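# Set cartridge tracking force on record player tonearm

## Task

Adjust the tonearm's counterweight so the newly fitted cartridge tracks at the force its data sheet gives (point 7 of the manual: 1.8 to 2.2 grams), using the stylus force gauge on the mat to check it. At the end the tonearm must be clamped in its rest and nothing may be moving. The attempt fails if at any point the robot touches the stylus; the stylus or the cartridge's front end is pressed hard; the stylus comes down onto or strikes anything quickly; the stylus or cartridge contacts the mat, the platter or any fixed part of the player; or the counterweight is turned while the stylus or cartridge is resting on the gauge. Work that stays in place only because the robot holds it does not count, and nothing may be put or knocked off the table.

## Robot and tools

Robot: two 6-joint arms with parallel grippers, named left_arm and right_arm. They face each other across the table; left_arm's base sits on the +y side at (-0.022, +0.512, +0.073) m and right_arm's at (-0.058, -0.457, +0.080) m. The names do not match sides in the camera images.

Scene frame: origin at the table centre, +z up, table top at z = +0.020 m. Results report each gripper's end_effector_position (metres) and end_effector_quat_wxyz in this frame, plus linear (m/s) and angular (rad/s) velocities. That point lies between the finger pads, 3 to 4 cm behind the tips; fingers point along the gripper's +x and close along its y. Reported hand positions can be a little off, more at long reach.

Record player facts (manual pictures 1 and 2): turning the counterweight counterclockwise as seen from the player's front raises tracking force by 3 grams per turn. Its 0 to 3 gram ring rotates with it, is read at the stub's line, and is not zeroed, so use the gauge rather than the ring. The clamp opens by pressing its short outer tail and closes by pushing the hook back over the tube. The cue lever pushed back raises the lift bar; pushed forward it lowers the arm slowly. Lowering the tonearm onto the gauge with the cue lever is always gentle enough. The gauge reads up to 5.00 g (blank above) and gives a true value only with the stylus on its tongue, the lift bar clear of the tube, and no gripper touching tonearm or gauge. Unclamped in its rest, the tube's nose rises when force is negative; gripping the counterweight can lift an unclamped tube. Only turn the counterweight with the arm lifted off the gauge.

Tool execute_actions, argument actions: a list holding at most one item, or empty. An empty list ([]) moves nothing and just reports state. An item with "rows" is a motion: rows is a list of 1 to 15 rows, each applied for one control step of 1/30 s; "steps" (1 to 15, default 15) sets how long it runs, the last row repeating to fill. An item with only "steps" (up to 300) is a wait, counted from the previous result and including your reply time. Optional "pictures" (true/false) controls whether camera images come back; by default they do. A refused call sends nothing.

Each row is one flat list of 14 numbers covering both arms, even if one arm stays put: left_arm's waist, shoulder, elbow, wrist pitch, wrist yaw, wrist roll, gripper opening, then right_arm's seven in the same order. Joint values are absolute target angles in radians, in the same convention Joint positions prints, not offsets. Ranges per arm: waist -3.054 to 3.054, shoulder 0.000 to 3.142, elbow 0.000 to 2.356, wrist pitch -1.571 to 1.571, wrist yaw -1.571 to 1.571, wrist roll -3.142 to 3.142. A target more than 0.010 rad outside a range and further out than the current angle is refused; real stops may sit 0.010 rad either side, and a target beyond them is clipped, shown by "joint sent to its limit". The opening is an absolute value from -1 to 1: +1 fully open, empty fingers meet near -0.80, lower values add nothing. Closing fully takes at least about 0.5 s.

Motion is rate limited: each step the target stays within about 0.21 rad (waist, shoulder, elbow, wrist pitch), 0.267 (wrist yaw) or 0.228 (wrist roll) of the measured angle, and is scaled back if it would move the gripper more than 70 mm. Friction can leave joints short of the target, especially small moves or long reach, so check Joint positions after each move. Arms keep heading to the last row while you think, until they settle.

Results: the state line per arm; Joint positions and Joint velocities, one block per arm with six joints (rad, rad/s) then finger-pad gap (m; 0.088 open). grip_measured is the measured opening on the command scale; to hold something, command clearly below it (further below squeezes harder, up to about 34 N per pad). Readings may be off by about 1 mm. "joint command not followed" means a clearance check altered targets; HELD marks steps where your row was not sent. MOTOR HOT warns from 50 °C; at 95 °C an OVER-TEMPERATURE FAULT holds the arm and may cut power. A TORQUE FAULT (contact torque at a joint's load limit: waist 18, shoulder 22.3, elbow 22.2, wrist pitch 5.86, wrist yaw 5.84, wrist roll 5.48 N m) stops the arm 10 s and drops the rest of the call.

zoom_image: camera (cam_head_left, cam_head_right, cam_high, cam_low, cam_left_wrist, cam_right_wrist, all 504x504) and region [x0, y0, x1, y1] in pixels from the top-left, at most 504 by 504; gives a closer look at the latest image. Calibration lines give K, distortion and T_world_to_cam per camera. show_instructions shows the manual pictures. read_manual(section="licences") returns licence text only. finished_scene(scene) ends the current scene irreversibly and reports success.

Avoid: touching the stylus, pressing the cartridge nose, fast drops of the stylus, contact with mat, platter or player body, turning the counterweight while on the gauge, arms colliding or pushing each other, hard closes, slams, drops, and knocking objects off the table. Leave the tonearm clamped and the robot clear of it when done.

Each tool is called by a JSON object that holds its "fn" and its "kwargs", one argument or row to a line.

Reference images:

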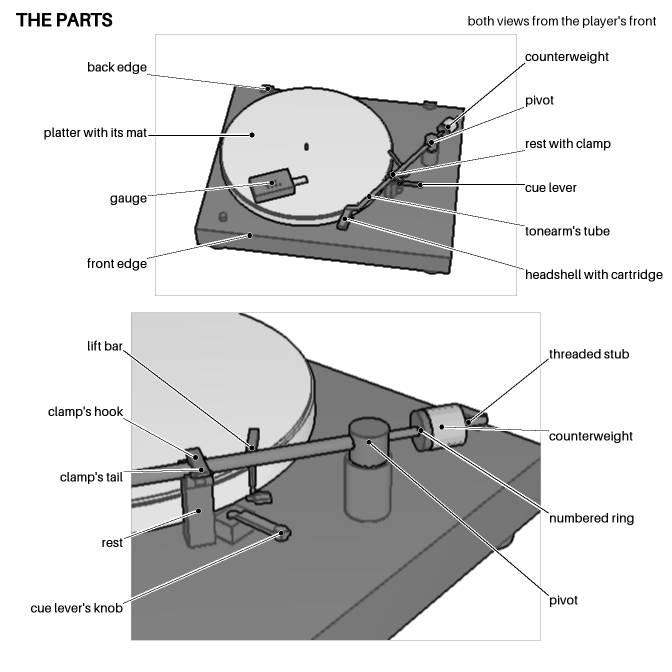

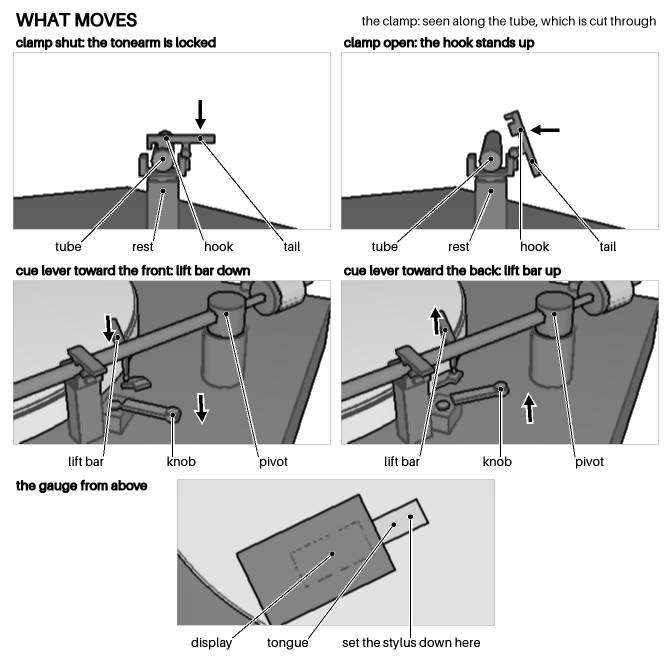

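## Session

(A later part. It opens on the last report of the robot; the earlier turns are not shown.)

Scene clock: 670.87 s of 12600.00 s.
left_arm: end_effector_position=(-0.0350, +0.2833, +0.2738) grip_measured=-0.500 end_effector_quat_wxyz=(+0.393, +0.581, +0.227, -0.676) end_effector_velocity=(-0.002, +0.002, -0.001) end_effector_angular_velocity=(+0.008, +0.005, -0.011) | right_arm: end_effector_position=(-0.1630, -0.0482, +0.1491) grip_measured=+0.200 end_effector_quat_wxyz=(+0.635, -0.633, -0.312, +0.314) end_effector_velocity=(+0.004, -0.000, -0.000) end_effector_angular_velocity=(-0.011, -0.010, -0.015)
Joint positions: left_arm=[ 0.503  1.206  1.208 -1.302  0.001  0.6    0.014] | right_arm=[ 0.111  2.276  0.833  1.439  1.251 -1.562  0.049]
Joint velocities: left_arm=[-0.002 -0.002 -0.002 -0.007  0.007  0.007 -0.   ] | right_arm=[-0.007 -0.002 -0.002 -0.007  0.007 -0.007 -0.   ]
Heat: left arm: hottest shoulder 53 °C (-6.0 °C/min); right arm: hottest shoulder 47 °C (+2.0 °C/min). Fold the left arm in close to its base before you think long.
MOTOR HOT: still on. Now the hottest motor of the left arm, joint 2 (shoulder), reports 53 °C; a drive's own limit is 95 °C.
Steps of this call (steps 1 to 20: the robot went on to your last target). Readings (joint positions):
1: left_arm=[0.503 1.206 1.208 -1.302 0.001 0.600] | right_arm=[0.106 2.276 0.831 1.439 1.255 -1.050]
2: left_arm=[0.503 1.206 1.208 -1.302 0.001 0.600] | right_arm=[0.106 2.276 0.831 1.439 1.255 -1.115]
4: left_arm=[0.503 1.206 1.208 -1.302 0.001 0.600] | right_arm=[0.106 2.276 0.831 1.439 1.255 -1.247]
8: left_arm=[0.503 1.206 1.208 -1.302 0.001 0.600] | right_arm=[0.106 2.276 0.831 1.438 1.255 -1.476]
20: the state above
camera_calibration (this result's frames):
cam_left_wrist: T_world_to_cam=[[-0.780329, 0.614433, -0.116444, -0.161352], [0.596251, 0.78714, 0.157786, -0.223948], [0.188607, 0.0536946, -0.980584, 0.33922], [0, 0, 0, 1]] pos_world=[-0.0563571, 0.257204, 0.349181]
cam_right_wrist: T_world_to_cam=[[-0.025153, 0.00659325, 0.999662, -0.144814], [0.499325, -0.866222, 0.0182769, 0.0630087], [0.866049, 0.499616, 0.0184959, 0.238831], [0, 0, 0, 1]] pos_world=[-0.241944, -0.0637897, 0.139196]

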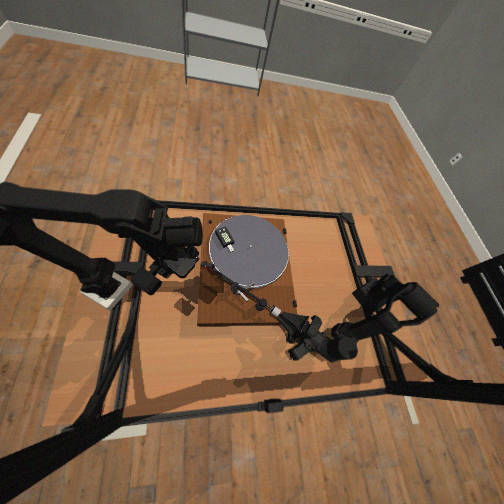

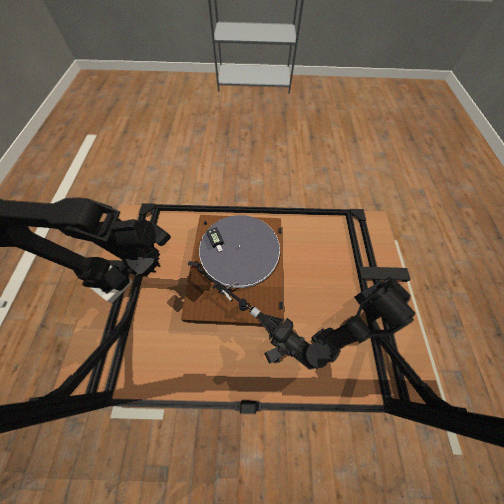

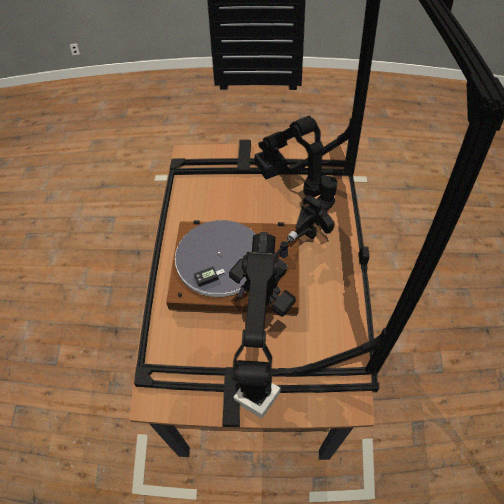

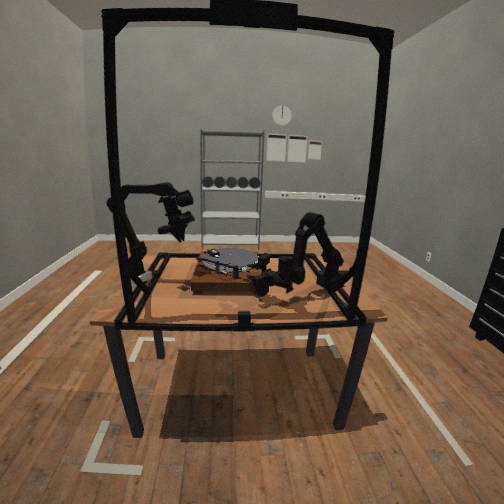

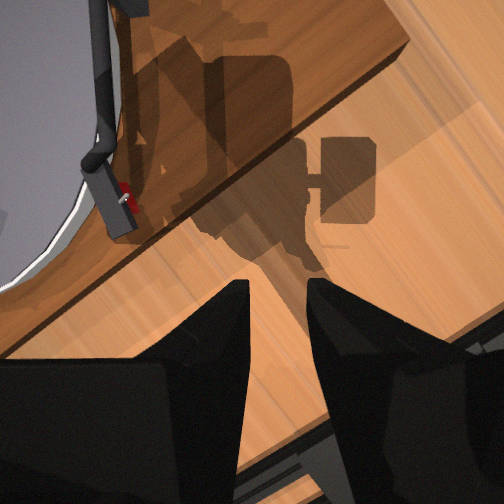

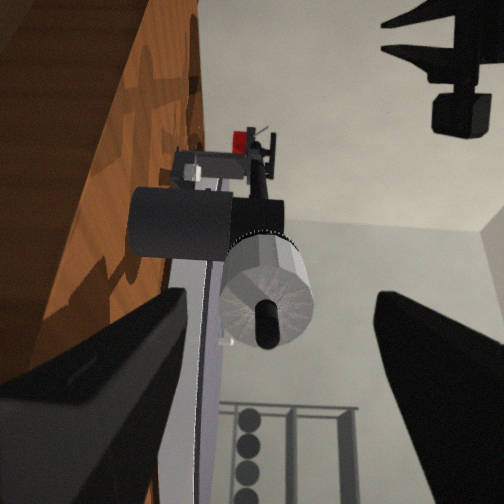

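{"fn": "execute_actions", "kwargs": {
  "actions": [
    {"rows":[[0.5,1.2,1.2,-1.3,0,0.6,-0.5,0.106,2.28,0.833,1.445,1.255,-0.9,0.0]],"steps":15}
  ],
  "pictures": false
}}

{"fn": "execute_actions", "kwargs": {
  "actions": [
    {"rows":[[0.5,1.2,1.2,-1.3,0,0.6,-0.5,0.100,2.290,0.838,1.450,1.248,-0.9,0.0],[0.5,1.2,1.2,-1.3,0,0.6,-0.5,0.093,2.293,0.842,1.449,1.241,-0.9,0.0],[0.5,1.2,1.2,-1.3,0,0.6,-0.5,0.086,2.295,0.846,1.447,1.234,-0.9,0.0],[0.5,1.2,1.2,-1.3,0,0.6,-0.5,0.079,2.297,0.850,1.445,1.227,-0.9,0.0],[0.5,1.2,1.2,-1.3,0,0.6,-0.5,0.072,2.299,0.854,1.444,1.220,-0.9,0.0],[0.5,1.2,1.2,-1.3,0,0.6,-0.5,0.065,2.301,0.858,1.442,1.212,-0.9,0.0],[0.5,1.2,1.2,-1.3,0,0.6,-0.5,0.058,2.303,0.862,1.440,1.204,-0.9,0.0],[0.5,1.2,1.2,-1.3,0,0.6,-0.5,0.051,2.304,0.866,1.437,1.194,-0.9,0.0]],"steps":15}
  ]
}}

Scene clock: 695.13 s of 12600.00 s.
left_arm: end_effector_position=(-0.0350, +0.2834, +0.2736) grip_measured=-0.500 end_effector_quat_wxyz=(+0.393, +0.581, +0.227, -0.676) end_effector_velocity=(+0.001, -0.000, -0.001) end_effector_angular_velocity=(-0.002, -0.001, +0.021) | right_arm: end_effector_position=(-0.1622, -0.0479, +0.1497) grip_measured=+0.001 end_effector_quat_wxyz=(+0.805, -0.397, -0.195, +0.396) end_effector_velocity=(-0.002, +0.000, +0.001) end_effector_angular_velocity=(+0.074, +0.097, +0.010)
Joint positions: left_arm=[ 0.503  1.206  1.208 -1.302  0.001  0.6    0.014] | right_arm=[ 0.109  2.275  0.833  1.443  1.251 -0.916  0.039]
Joint velocities: left_arm=[-0.002 -0.002 -0.007  0.007 -0.007 -0.022  0.   ] | right_arm=[ 0.002 -0.007 -0.002 -0.007 -0.007  0.125 -0.001]
Heat: left arm: hottest shoulder 50 °C (-9.1 °C/min); right arm: hottest shoulder 50 °C (+5.1 °C/min). Fold the left arm in close to its base before you think long. Fold the right arm in close to its base before you think long.
MOTOR HOT: a motor of the right arm reached 50 °C. Now the hottest motor of the right arm, joint 2 (shoulder), reports 50 °C. The temperature limit of the motors' drives, at which the controller stops that arm, is 95 °C. To cool a motor, set the load down, stop pushing, or move to a pose that needs little force.
MOTOR HOT: still on. Now the hottest motor of the left arm, joint 2 (shoulder), reports 50 °C; a drive's own limit is 95 °C.
Steps of this call (steps 1 to 15: the robot went on to your last target; steps 16 to 90: nothing new was sent; then 20.77 s passed at rest; steps 91 to 105: all 15 steps of this action). Readings (joint positions):
91: left_arm=[0.503 1.206 1.208 -1.302 0.001 0.600] | right_arm=[0.111 2.275 0.833 1.438 1.252 -1.509]
92: left_arm=[0.503 1.206 1.208 -1.302 0.001 0.600] | right_arm=[0.110 2.275 0.833 1.438 1.251 -1.441]
94: left_arm=[0.503 1.206 1.208 -1.302 0.001 0.600] | right_arm=[0.109 2.275 0.833 1.441 1.251 -1.308]
98: left_arm=[0.503 1.206 1.208 -1.302 0.001 0.600] | right_arm=[0.109 2.275 0.833 1.442 1.251 -1.049]
105: the state above

Scene clock: 695.63 s of 12600.00 s.
left_arm: end_effector_position=(-0.0350, +0.2834, +0.2736) grip_measured=-0.500 end_effector_quat_wxyz=(+0.393, +0.581, +0.227, -0.676) end_effector_velocity=(+0.000, -0.001, +0.000) end_effector_angular_velocity=(-0.007, -0.001, +0.021) | right_arm: end_effector_position=(-0.1475, -0.0333, +0.1474) grip_measured=+0.000 end_effector_quat_wxyz=(+0.809, -0.391, -0.192, +0.395) end_effector_velocity=(-0.006, +0.004, +0.001) end_effector_angular_velocity=(-0.007, -0.007, +0.039)
Joint positions: left_arm=[ 0.503  1.206  1.208 -1.302  0.001  0.6    0.014] | right_arm=[ 0.052  2.294  0.858  1.439  1.201 -0.905  0.039]
Joint velocities: left_arm=[-0.002 -0.002 -0.002  0.007 -0.007 -0.022 -0.   ] | right_arm=[ 0.002 -0.002  0.002 -0.007 -0.037 -0.007  0.   ]
Heat: left arm: hottest shoulder 50 °C (-9.0 °C/min); right arm: hottest shoulder 50 °C (+5.0 °C/min). Fold the left arm in close to its base before you think long. Fold the right arm in close to its base before you think long.
MOTOR HOT: still on. Now the hottest motor of the left arm, joint 2 (shoulder), reports 50 °C; a drive's own limit is 95 °C.
MOTOR HOT: still on. Now the hottest motor of the right arm, joint 2 (shoulder), reports 50 °C; a drive's own limit is 95 °C.
Steps of this call (steps 1 to 15: all 15 steps of this action). Readings (joint positions):
1: left_arm=[0.503 1.206 1.208 -1.302 0.001 0.600] | right_arm=[0.108 2.276 0.833 1.444 1.251 -0.912]
2: left_arm=[0.503 1.206 1.208 -1.302 0.001 0.600] | right_arm=[0.106 2.277 0.833 1.445 1.251 -0.910]
4: left_arm=[0.503 1.206 1.208 -1.302 0.001 0.600] | right_arm=[0.098 2.282 0.836 1.446 1.245 -0.907]
8: left_arm=[0.503 1.206 1.208 -1.302 0.001 0.600] | right_arm=[0.070 2.291 0.849 1.443 1.218 -0.905]
15: the state above
camera_calibration (this result's frames):
cam_left_wrist: T_world_to_cam=[[-0.780324, 0.614522, -0.116008, -0.161588], [0.596244, 0.787019, 0.15841, -0.224142], [0.188647, 0.0544416, -0.980535, 0.338762], [0, 0, 0, 1]] pos_world=[-0.0563541, 0.257261, 0.348929]
cam_right_wrist: T_world_to_cam=[[0.463736, -0.37755, 0.801502, -0.054303], [0.346271, -0.755464, -0.556211, 0.133952], [0.815503, 0.535471, -0.219601, 0.246803], [0, 0, 0, 1]] pos_world=[-0.22247, -0.0514621, 0.172228]

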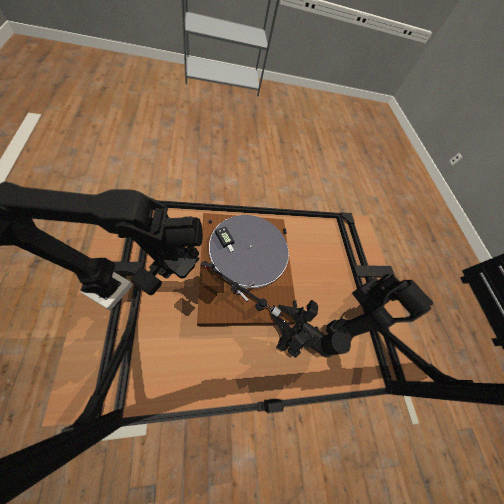

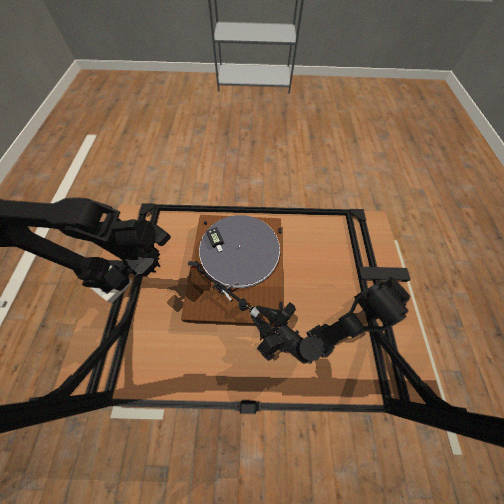

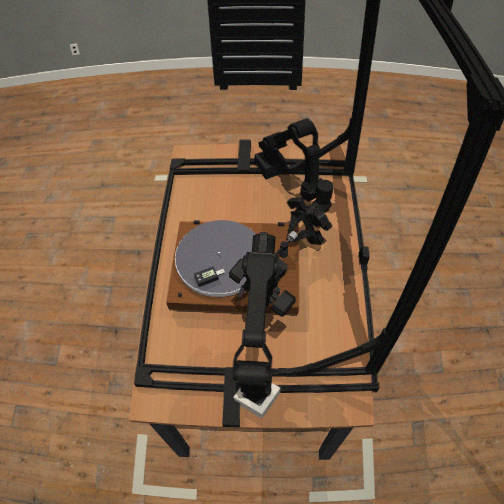

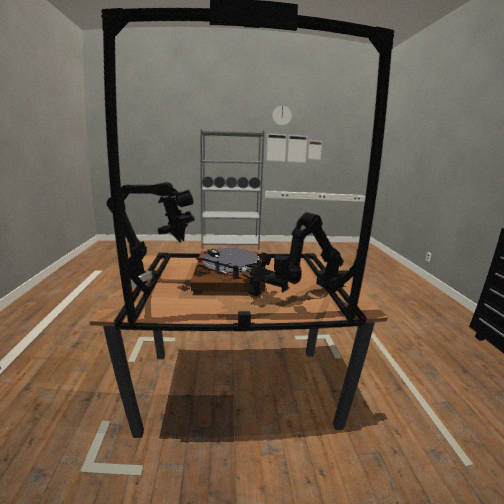

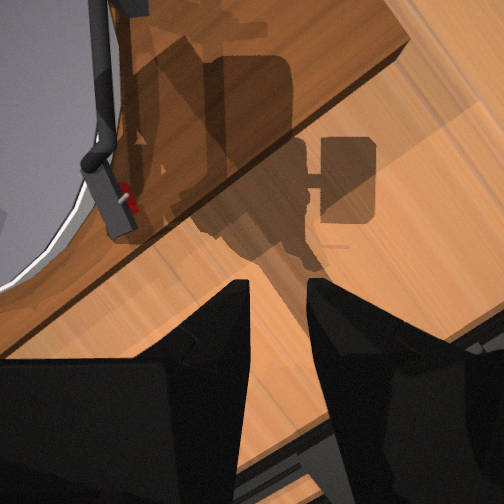

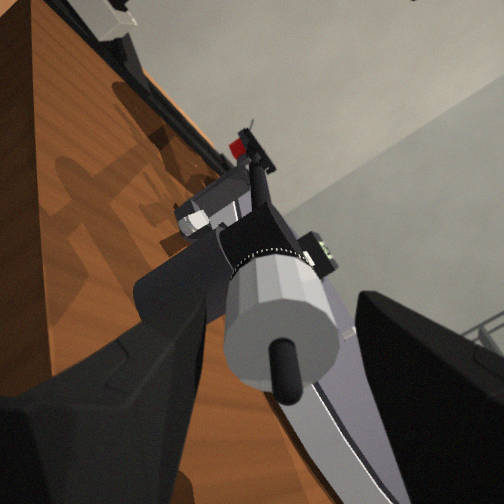

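{"fn": "execute_actions", "kwargs": {
  "actions": [
    {"rows":[[0.5,1.2,1.2,-1.3,0,0.6,-0.5,0.051,2.311,0.866,1.443,1.197,-0.9,-0.03],[0.5,1.2,1.2,-1.3,0,0.6,-0.5,0.051,2.311,0.866,1.443,1.197,-0.9,-0.06],[0.5,1.2,1.2,-1.3,0,0.6,-0.5,0.051,2.311,0.866,1.443,1.197,-0.9,-0.1],[0.5,1.2,1.2,-1.3,0,0.6,-0.5,0.051,2.311,0.866,1.443,1.197,-0.9,-0.14],[0.5,1.2,1.2,-1.3,0,0.6,-0.5,0.051,2.311,0.866,1.443,1.197,-0.9,-0.18],[0.5,1.2,1.2,-1.3,0,0.6,-0.5,0.051,2.311,0.866,1.443,1.197,-0.9,-0.21],[0.5,1.2,1.2,-1.3,0,0.6,-0.5,0.051,2.311,0.866,1.443,1.197,-0.9,-0.24],[0.5,1.2,1.2,-1.3,0,0.6,-0.5,0.051,2.311,0.866,1.443,1.197,-0.9,-0.27],[0.5,1.2,1.2,-1.3,0,0.6,-0.5,0.051,2.311,0.866,1.443,1.197,-0.9,-0.30],[0.5,1.2,1.2,-1.3,0,0.6,-0.5,0.051,2.311,0.866,1.443,1.197,-0.9,-0.33],[0.5,1.2,1.2,-1.3,0,0.6,-0.5,0.051,2.311,0.866,1.443,1.197,-0.9,-0.36],[0.5,1.2,1.2,-1.3,0,0.6,-0.5,0.051,2.311,0.866,1.443,1.197,-0.9,-0.40]],"steps":15}
  ]
}}

{"fn": "zoom_image", "kwargs": {
  "camera": "cam_right_wrist",
  "region": [200, 200, 360, 360]
}}

Scene clock: 704.47 s of 12600.00 s.
left_arm: end_effector_position=(-0.0350, +0.2835, +0.2735) grip_measured=-0.500 end_effector_quat_wxyz=(+0.393, +0.581, +0.227, -0.676) end_effector_velocity=(-0.001, +0.005, -0.002) end_effector_angular_velocity=(+0.022, +0.008, +0.003) | right_arm: end_effector_position=(-0.1474, -0.0334, +0.1451) grip_measured=-0.258 end_effector_quat_wxyz=(+0.809, -0.392, -0.191, +0.394) end_effector_velocity=(-0.000, -0.000, -0.001) end_effector_angular_velocity=(-0.011, -0.010, -0.005)
Joint positions: left_arm=[ 0.503  1.205  1.207 -1.302  0.001  0.6    0.014] | right_arm=[ 0.052  2.302  0.859  1.443  1.201 -0.904  0.026]
Joint velocities: left_arm=[-0.002 -0.002 -0.002 -0.022  0.007 -0.007 -0.   ] | right_arm=[ 0.002  0.002  0.002 -0.007  0.007 -0.007  0.   ]
Heat: left arm: hottest shoulder 49 °C (-10.1 °C/min); right arm: hottest shoulder 50 °C (+5.0 °C/min). Fold the left arm in close to its base before you think long. Fold the right arm in close to its base before you think long.
MOTOR HOT: still on. Now the hottest motor of the left arm, joint 2 (shoulder), reports 49 °C; a drive's own limit is 95 °C.
MOTOR HOT: still on. Now the hottest motor of the right arm, joint 2 (shoulder), reports 50 °C; a drive's own limit is 95 °C.
Steps of this call (steps 1 to 15: the robot went on to your last target; steps 16 to 90: nothing new was sent; then 5.33 s passed at rest; steps 91 to 105: all 15 steps of this action). Readings (joint positions):
91: left_arm=[0.503 1.205 1.207 -1.302 0.001 0.600] | right_arm=[0.052 2.296 0.859 1.439 1.199 -0.904]
92: left_arm=[0.503 1.205 1.207 -1.302 0.001 0.600] | right_arm=[0.052 2.297 0.859 1.439 1.199 -0.904]
94: left_arm=[0.503 1.205 1.207 -1.302 0.001 0.600] | right_arm=[0.052 2.300 0.859 1.439 1.199 -0.904]
98: left_arm=[0.503 1.205 1.207 -1.302 0.001 0.600] | right_arm=[0.052 2.302 0.859 1.440 1.199 -0.904]
105: the state above
camera_calibration (this result's frames):
cam_left_wrist: T_world_to_cam=[[-0.780324, 0.614522, -0.116008, -0.161646], [0.596244, 0.787019, 0.15841, -0.224213], [0.188647, 0.0544416, -0.980535, 0.338721], [0, 0, 0, 1]] pos_world=[-0.056349, 0.257355, 0.348893]
cam_right_wrist: T_world_to_cam=[[0.462834, -0.376441, 0.802544, -0.0528187], [0.34612, -0.756741, -0.554566, 0.132291], [0.81608, 0.534448, -0.219952, 0.246373], [0, 0, 0, 1]] pos_world=[-0.222402, -0.0514469, 0.169944]

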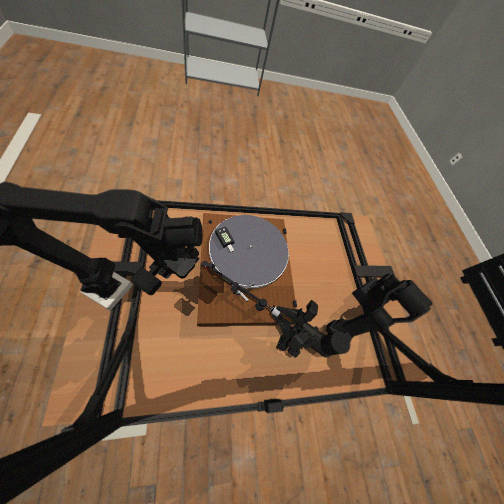

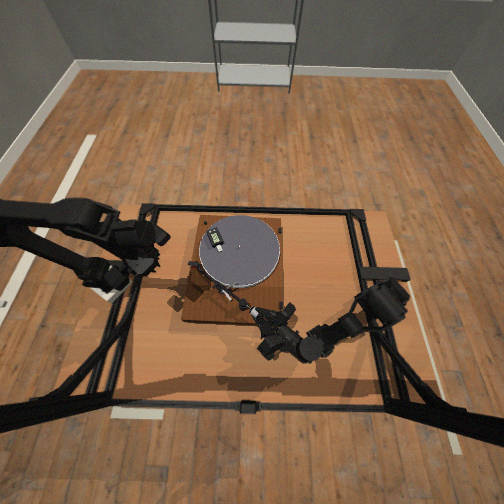

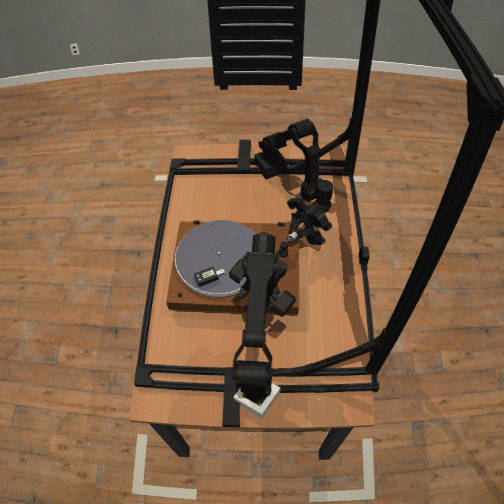

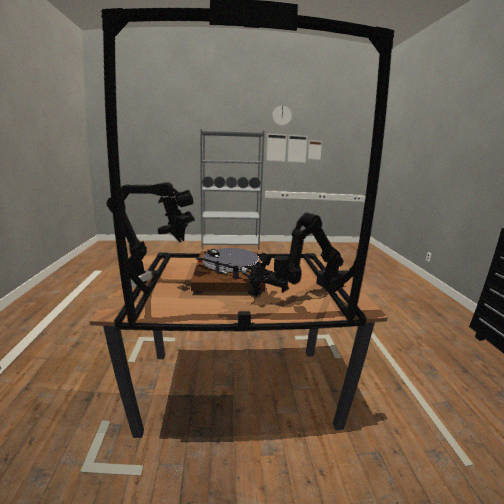

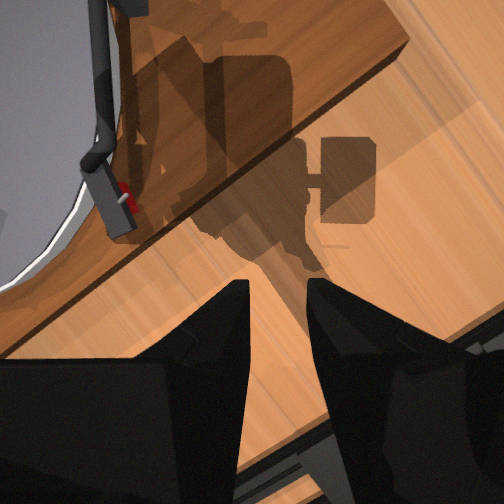

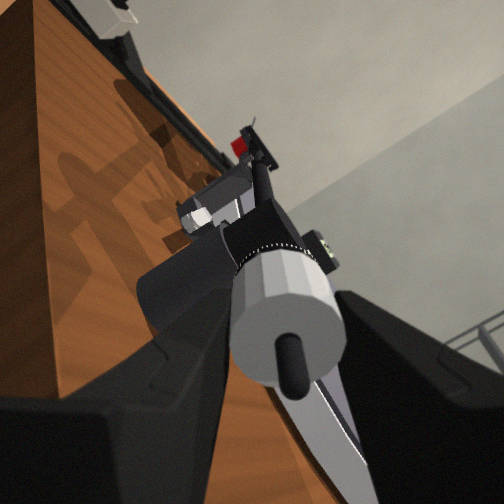

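Region (200, 200, 360, 360) of cam_right_wrist's 504x504 image, scaled by 3.150, with more detail than that image has.

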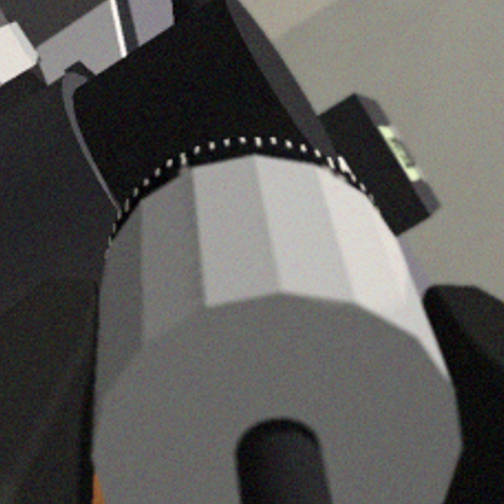

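{"fn": "execute_actions", "kwargs": {
  "actions": [
    {"rows":[[0.5,1.2,1.2,-1.3,0,0.6,-0.5,0.051,2.308,0.862,1.443,1.197,-0.87,-0.4],[0.5,1.2,1.2,-1.3,0,0.6,-0.5,0.051,2.308,0.862,1.443,1.197,-0.84,-0.4],[0.5,1.2,1.2,-1.3,0,0.6,-0.5,0.051,2.308,0.862,1.443,1.197,-0.81,-0.4],[0.5,1.2,1.2,-1.3,0,0.6,-0.5,0.051,2.308,0.862,1.443,1.197,-0.78,-0.4],[0.5,1.2,1.2,-1.3,0,0.6,-0.5,0.051,2.308,0.862,1.443,1.197,-0.75,-0.4],[0.5,1.2,1.2,-1.3,0,0.6,-0.5,0.051,2.308,0.862,1.443,1.197,-0.72,-0.4],[0.5,1.2,1.2,-1.3,0,0.6,-0.5,0.051,2.308,0.862,1.443,1.197,-0.69,-0.4],[0.5,1.2,1.2,-1.3,0,0.6,-0.5,0.051,2.308,0.862,1.443,1.197,-0.66,-0.4],[0.5,1.2,1.2,-1.3,0,0.6,-0.5,0.051,2.308,0.862,1.443,1.197,-0.63,-0.4],[0.5,1.2,1.2,-1.3,0,0.6,-0.5,0.051,2.308,0.862,1.443,1.197,-0.60,-0.4],[0.5,1.2,1.2,-1.3,0,0.6,-0.5,0.051,2.308,0.862,1.443,1.197,-0.57,-0.4],[0.5,1.2,1.2,-1.3,0,0.6,-0.5,0.051,2.308,0.862,1.443,1.197,-0.54,-0.4],[0.5,1.2,1.2,-1.3,0,0.6,-0.5,0.051,2.308,0.862,1.443,1.197,-0.51,-0.4],[0.5,1.2,1.2,-1.3,0,0.6,-0.5,0.051,2.308,0.862,1.443,1.197,-0.48,-0.4],[0.5,1.2,1.2,-1.3,0,0.6,-0.5,0.051,2.308,0.862,1.443,1.197,-0.45,-0.4]],"steps":15}
  ],
  "pictures": false
}}

{"fn": "execute_actions", "kwargs": {
  "actions": [
    {"rows":[[0.5,1.2,1.2,-1.3,0,0.6,-0.5,0.051,2.308,0.862,1.443,1.197,-0.42,-0.4],[0.5,1.2,1.2,-1.3,0,0.6,-0.5,0.051,2.308,0.862,1.443,1.197,-0.39,-0.4],[0.5,1.2,1.2,-1.3,0,0.6,-0.5,0.051,2.308,0.862,1.443,1.197,-0.36,-0.4],[0.5,1.2,1.2,-1.3,0,0.6,-0.5,0.051,2.308,0.862,1.443,1.197,-0.33,-0.4],[0.5,1.2,1.2,-1.3,0,0.6,-0.5,0.051,2.308,0.862,1.443,1.197,-0.30,-0.4],[0.5,1.2,1.2,-1.3,0,0.6,-0.5,0.051,2.308,0.862,1.443,1.197,-0.27,-0.4],[0.5,1.2,1.2,-1.3,0,0.6,-0.5,0.051,2.308,0.862,1.443,1.197,-0.24,-0.4],[0.5,1.2,1.2,-1.3,0,0.6,-0.5,0.051,2.308,0.862,1.443,1.197,-0.21,-0.4],[0.5,1.2,1.2,-1.3,0,0.6,-0.5,0.051,2.308,0.862,1.443,1.197,-0.18,-0.4],[0.5,1.2,1.2,-1.3,0,0.6,-0.5,0.051,2.308,0.862,1.443,1.197,-0.15,-0.4],[0.5,1.2,1.2,-1.3,0,0.6,-0.5,0.051,2.308,0.862,1.443,1.197,-0.12,-0.4],[0.5,1.2,1.2,-1.3,0,0.6,-0.5,0.051,2.308,0.862,1.443,1.197,-0.09,-0.4],[0.5,1.2,1.2,-1.3,0,0.6,-0.5,0.051,2.308,0.862,1.443,1.197,-0.06,-0.4]],"steps":15}
  ],
  "pictures": false
}}

{"fn": "execute_actions", "kwargs": {
  "actions": [
    {"steps":10}
  ]
}}

{"fn": "zoom_image", "kwargs": {
  "camera": "cam_right_wrist",
  "region": [200, 200, 360, 360]
}}

Scene clock: 719.83 s of 12600.00 s.
left_arm: end_effector_position=(-0.0351, +0.2835, +0.2735) grip_measured=-0.500 end_effector_quat_wxyz=(+0.393, +0.581, +0.227, -0.676) end_effector_velocity=(+0.001, +0.002, -0.001) end_effector_angular_velocity=(+0.007, -0.005, +0.007) | right_arm: end_effector_position=(-0.1473, -0.0328, +0.1452) grip_measured=-0.259 end_effector_quat_wxyz=(+0.867, -0.234, -0.115, +0.425) end_effector_velocity=(+0.002, +0.001, -0.000) end_effector_angular_velocity=(+0.528, +0.685, +0.000)
Joint positions: left_arm=[ 0.502  1.205  1.207 -1.302  0.001  0.6    0.014] | right_arm=[ 0.05   2.302  0.859  1.443  1.196 -0.528  0.026]
Joint velocities: left_arm=[-0.002 -0.002 -0.002 -0.007 -0.007 -0.007 -0.   ] | right_arm=[-0.007 -0.002 -0.002 -0.007 -0.007  0.872 -0.   ]
Heat: left arm: hottest shoulder 48 °C (-7.1 °C/min); right arm: hottest shoulder 50 °C (+4.1 °C/min). Fold the left arm in close to its base before you think long. Fold the right arm in close to its base before you think long.
MOTOR HOT: still on. Now the hottest motor of the left arm, joint 2 (shoulder), reports 48 °C; a drive's own limit is 95 °C.
MOTOR HOT: still on. Now the hottest motor of the right arm, joint 2 (shoulder), reports 50 °C; a drive's own limit is 95 °C.
Steps of this call (steps 1 to 15: the robot went on to your last target; steps 16 to 90: nothing new was sent; then 11.87 s passed at rest; steps 91 to 105: all 15 steps of this action). Readings (joint positions):
91: left_arm=[0.503 1.205 1.207 -1.302 0.001 0.600] | right_arm=[0.052 2.302 0.859 1.443 1.201 -0.898]
92: left_arm=[0.503 1.205 1.207 -1.302 0.001 0.600] | right_arm=[0.052 2.302 0.859 1.443 1.201 -0.883]
94: left_arm=[0.503 1.205 1.207 -1.302 0.001 0.600] | right_arm=[0.052 2.302 0.859 1.444 1.201 -0.842]
98: left_arm=[0.503 1.205 1.207 -1.302 0.001 0.600] | right_arm=[0.051 2.302 0.859 1.444 1.199 -0.735]
105: the state above

Scene clock: 720.33 s of 12600.00 s.
left_arm: end_effector_position=(-0.0351, +0.2835, +0.2735) grip_measured=-0.500 end_effector_quat_wxyz=(+0.393, +0.581, +0.227, -0.676) end_effector_velocity=(+0.003, +0.002, -0.001) end_effector_angular_velocity=(+0.006, -0.020, +0.011) | right_arm: end_effector_position=(-0.1472, -0.0322, +0.1450) grip_measured=-0.257 end_effector_quat_wxyz=(+0.896, -0.045, -0.022, +0.441) end_effector_velocity=(+0.001, +0.000, +0.002) end_effector_angular_velocity=(+0.248, +0.320, -0.010)
Joint positions: left_arm=[ 0.502  1.205  1.207 -1.302  0.001  0.6    0.014] | right_arm=[ 0.049  2.302  0.859  1.443  1.192 -0.101  0.026]
Joint velocities: left_arm=[-0.002 -0.002 -0.002 -0.007 -0.022 -0.007  0.   ] | right_arm=[-0.002 -0.007  0.002 -0.007  0.007  0.403  0.   ]
Heat: left arm: hottest shoulder 48 °C (-7.0 °C/min); right arm: hottest shoulder 50 °C (+4.0 °C/min). Fold the left arm in close to its base before you think long. Fold the right arm in close to its base before you think long.
MOTOR HOT: still on. Now the hottest motor of the left arm, joint 2 (shoulder), reports 48 °C; a drive's own limit is 95 °C.
MOTOR HOT: still on. Now the hottest motor of the right arm, joint 2 (shoulder), reports 50 °C; a drive's own limit is 95 °C.
Steps of this call (steps 1 to 15: all 15 steps of this action). Readings (joint positions):
1: left_arm=[0.502 1.205 1.207 -1.302 0.001 0.600] | right_arm=[0.050 2.302 0.859 1.443 1.196 -0.498]
2: left_arm=[0.502 1.205 1.207 -1.302 0.001 0.600] | right_arm=[0.050 2.302 0.859 1.443 1.196 -0.469]
4: left_arm=[0.502 1.205 1.207 -1.302 0.001 0.600] | right_arm=[0.050 2.302 0.859 1.443 1.194 -0.409]
8: left_arm=[0.502 1.205 1.207 -1.302 0.001 0.600] | right_arm=[0.049 2.302 0.859 1.443 1.193 -0.289]
15: the state above

Scene clock: 720.67 s of 12600.00 s.
left_arm: end_effector_position=(-0.0351, +0.2835, +0.2735) grip_measured=-0.500 end_effector_quat_wxyz=(+0.393, +0.581, +0.227, -0.676) end_effector_velocity=(+0.003, +0.005, -0.002) end_effector_angular_velocity=(+0.021, -0.020, +0.011) | right_arm: end_effector_position=(-0.1472, -0.0322, +0.1449) grip_measured=-0.256 end_effector_quat_wxyz=(+0.897, -0.030, -0.015, +0.441) end_effector_velocity=(-0.002, +0.000, -0.000) end_effector_angular_velocity=(-0.002, +0.002, +0.010)
Joint positions: left_arm=[ 0.502  1.205  1.207 -1.302  0.001  0.6    0.014] | right_arm=[ 0.049  2.302  0.859  1.443  1.192 -0.067  0.026]
Joint velocities: left_arm=[-0.002 -0.002 -0.002 -0.022 -0.022 -0.007 -0.   ] | right_arm=[ 0.002 -0.002 -0.002 -0.007 -0.007  0.007 -0.   ]
Heat: left arm: hottest shoulder 48 °C (-7.0 °C/min); right arm: hottest shoulder 50 °C (+4.0 °C/min). Fold the left arm in close to its base before you think long. Fold the right arm in close to its base before you think long.
MOTOR HOT: still on. Now the hottest motor of the left arm, joint 2 (shoulder), reports 48 °C; a drive's own limit is 95 °C.
MOTOR HOT: still on. Now the hottest motor of the right arm, joint 2 (shoulder), reports 50 °C; a drive's own limit is 95 °C.
Steps of this call (steps 1 to 10: the robot went on to your last target). Readings (joint positions):
1: left_arm=[0.502 1.205 1.207 -1.302 0.001 0.600] | right_arm=[0.049 2.302 0.859 1.443 1.192 -0.091]
2: left_arm=[0.502 1.205 1.207 -1.302 0.001 0.600] | right_arm=[0.049 2.302 0.859 1.443 1.192 -0.083]
4: left_arm=[0.502 1.205 1.207 -1.302 0.001 0.600] | right_arm=[0.049 2.302 0.859 1.443 1.192 -0.075]
8: left_arm=[0.502 1.205 1.207 -1.302 0.001 0.600] | right_arm=[0.049 2.302 0.859 1.443 1.192 -0.068]
10: the state above
camera_calibration (this result's frames):
cam_left_wrist: T_world_to_cam=[[-0.780092, 0.614775, -0.116226, -0.161731], [0.596548, 0.786852, 0.158098, -0.224031], [0.188647, 0.0539962, -0.980559, 0.338856], [0, 0, 0, 1]] pos_world=[-0.0564439, 0.25741, 0.348889]
cam_right_wrist: T_world_to_cam=[[0.781243, -0.616919, 0.0952431, 0.0893033], [-0.167903, -0.35463, -0.919808, 0.123207], [0.601223, 0.702601, -0.380635, 0.242661], [0, 0, 0, 1]] pos_world=[-0.194974, -0.071708, 0.197187]

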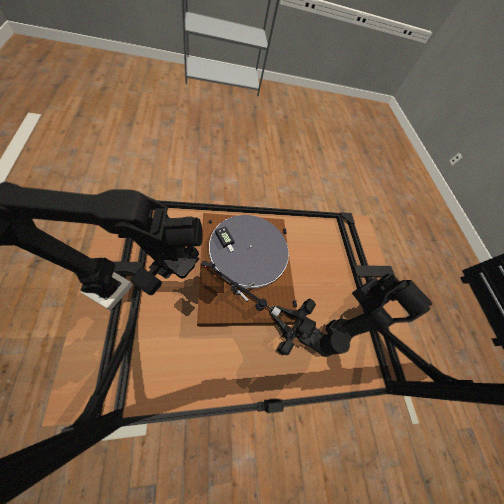

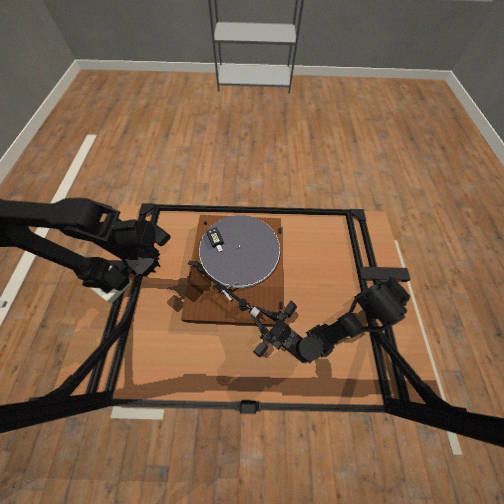

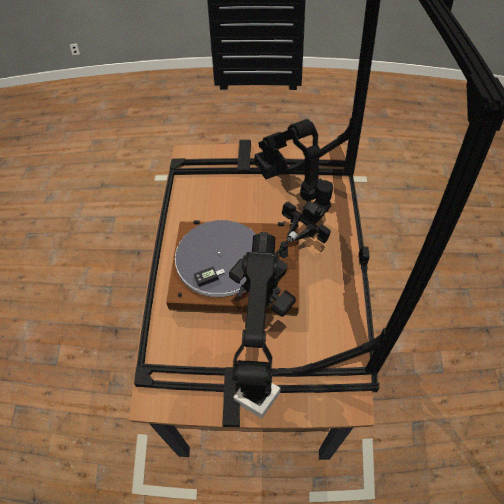

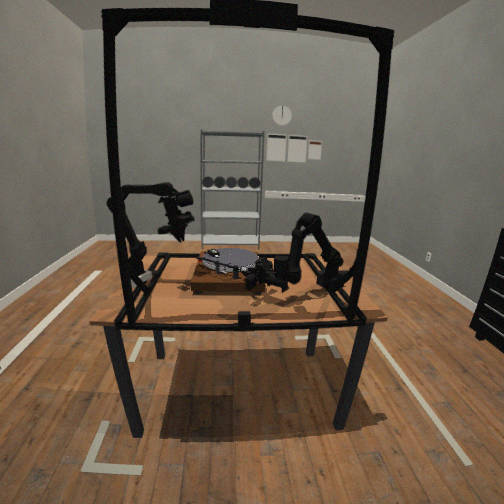

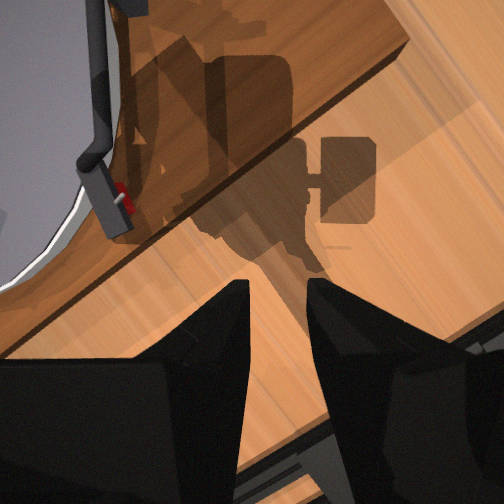

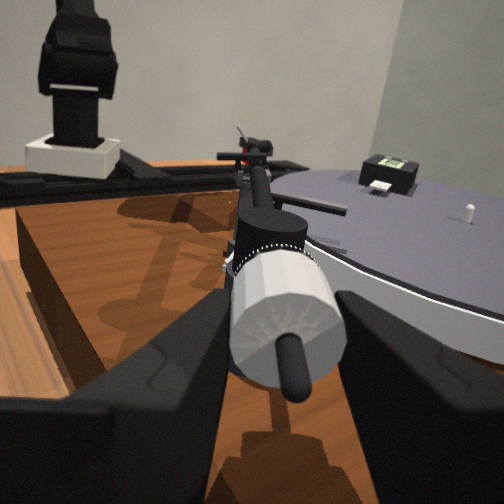

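Region (200, 200, 360, 360) of cam_right_wrist's 504x504 image, scaled by 3.150, with more detail than that image has.

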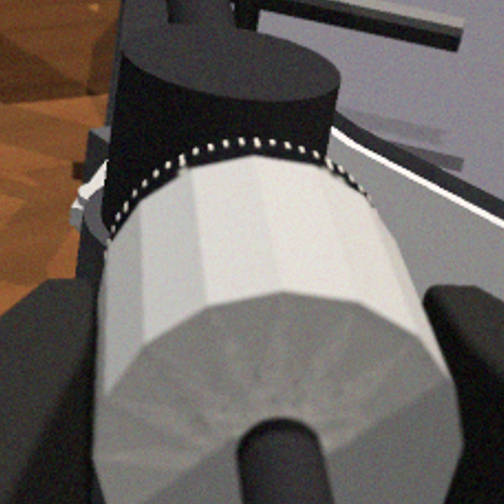

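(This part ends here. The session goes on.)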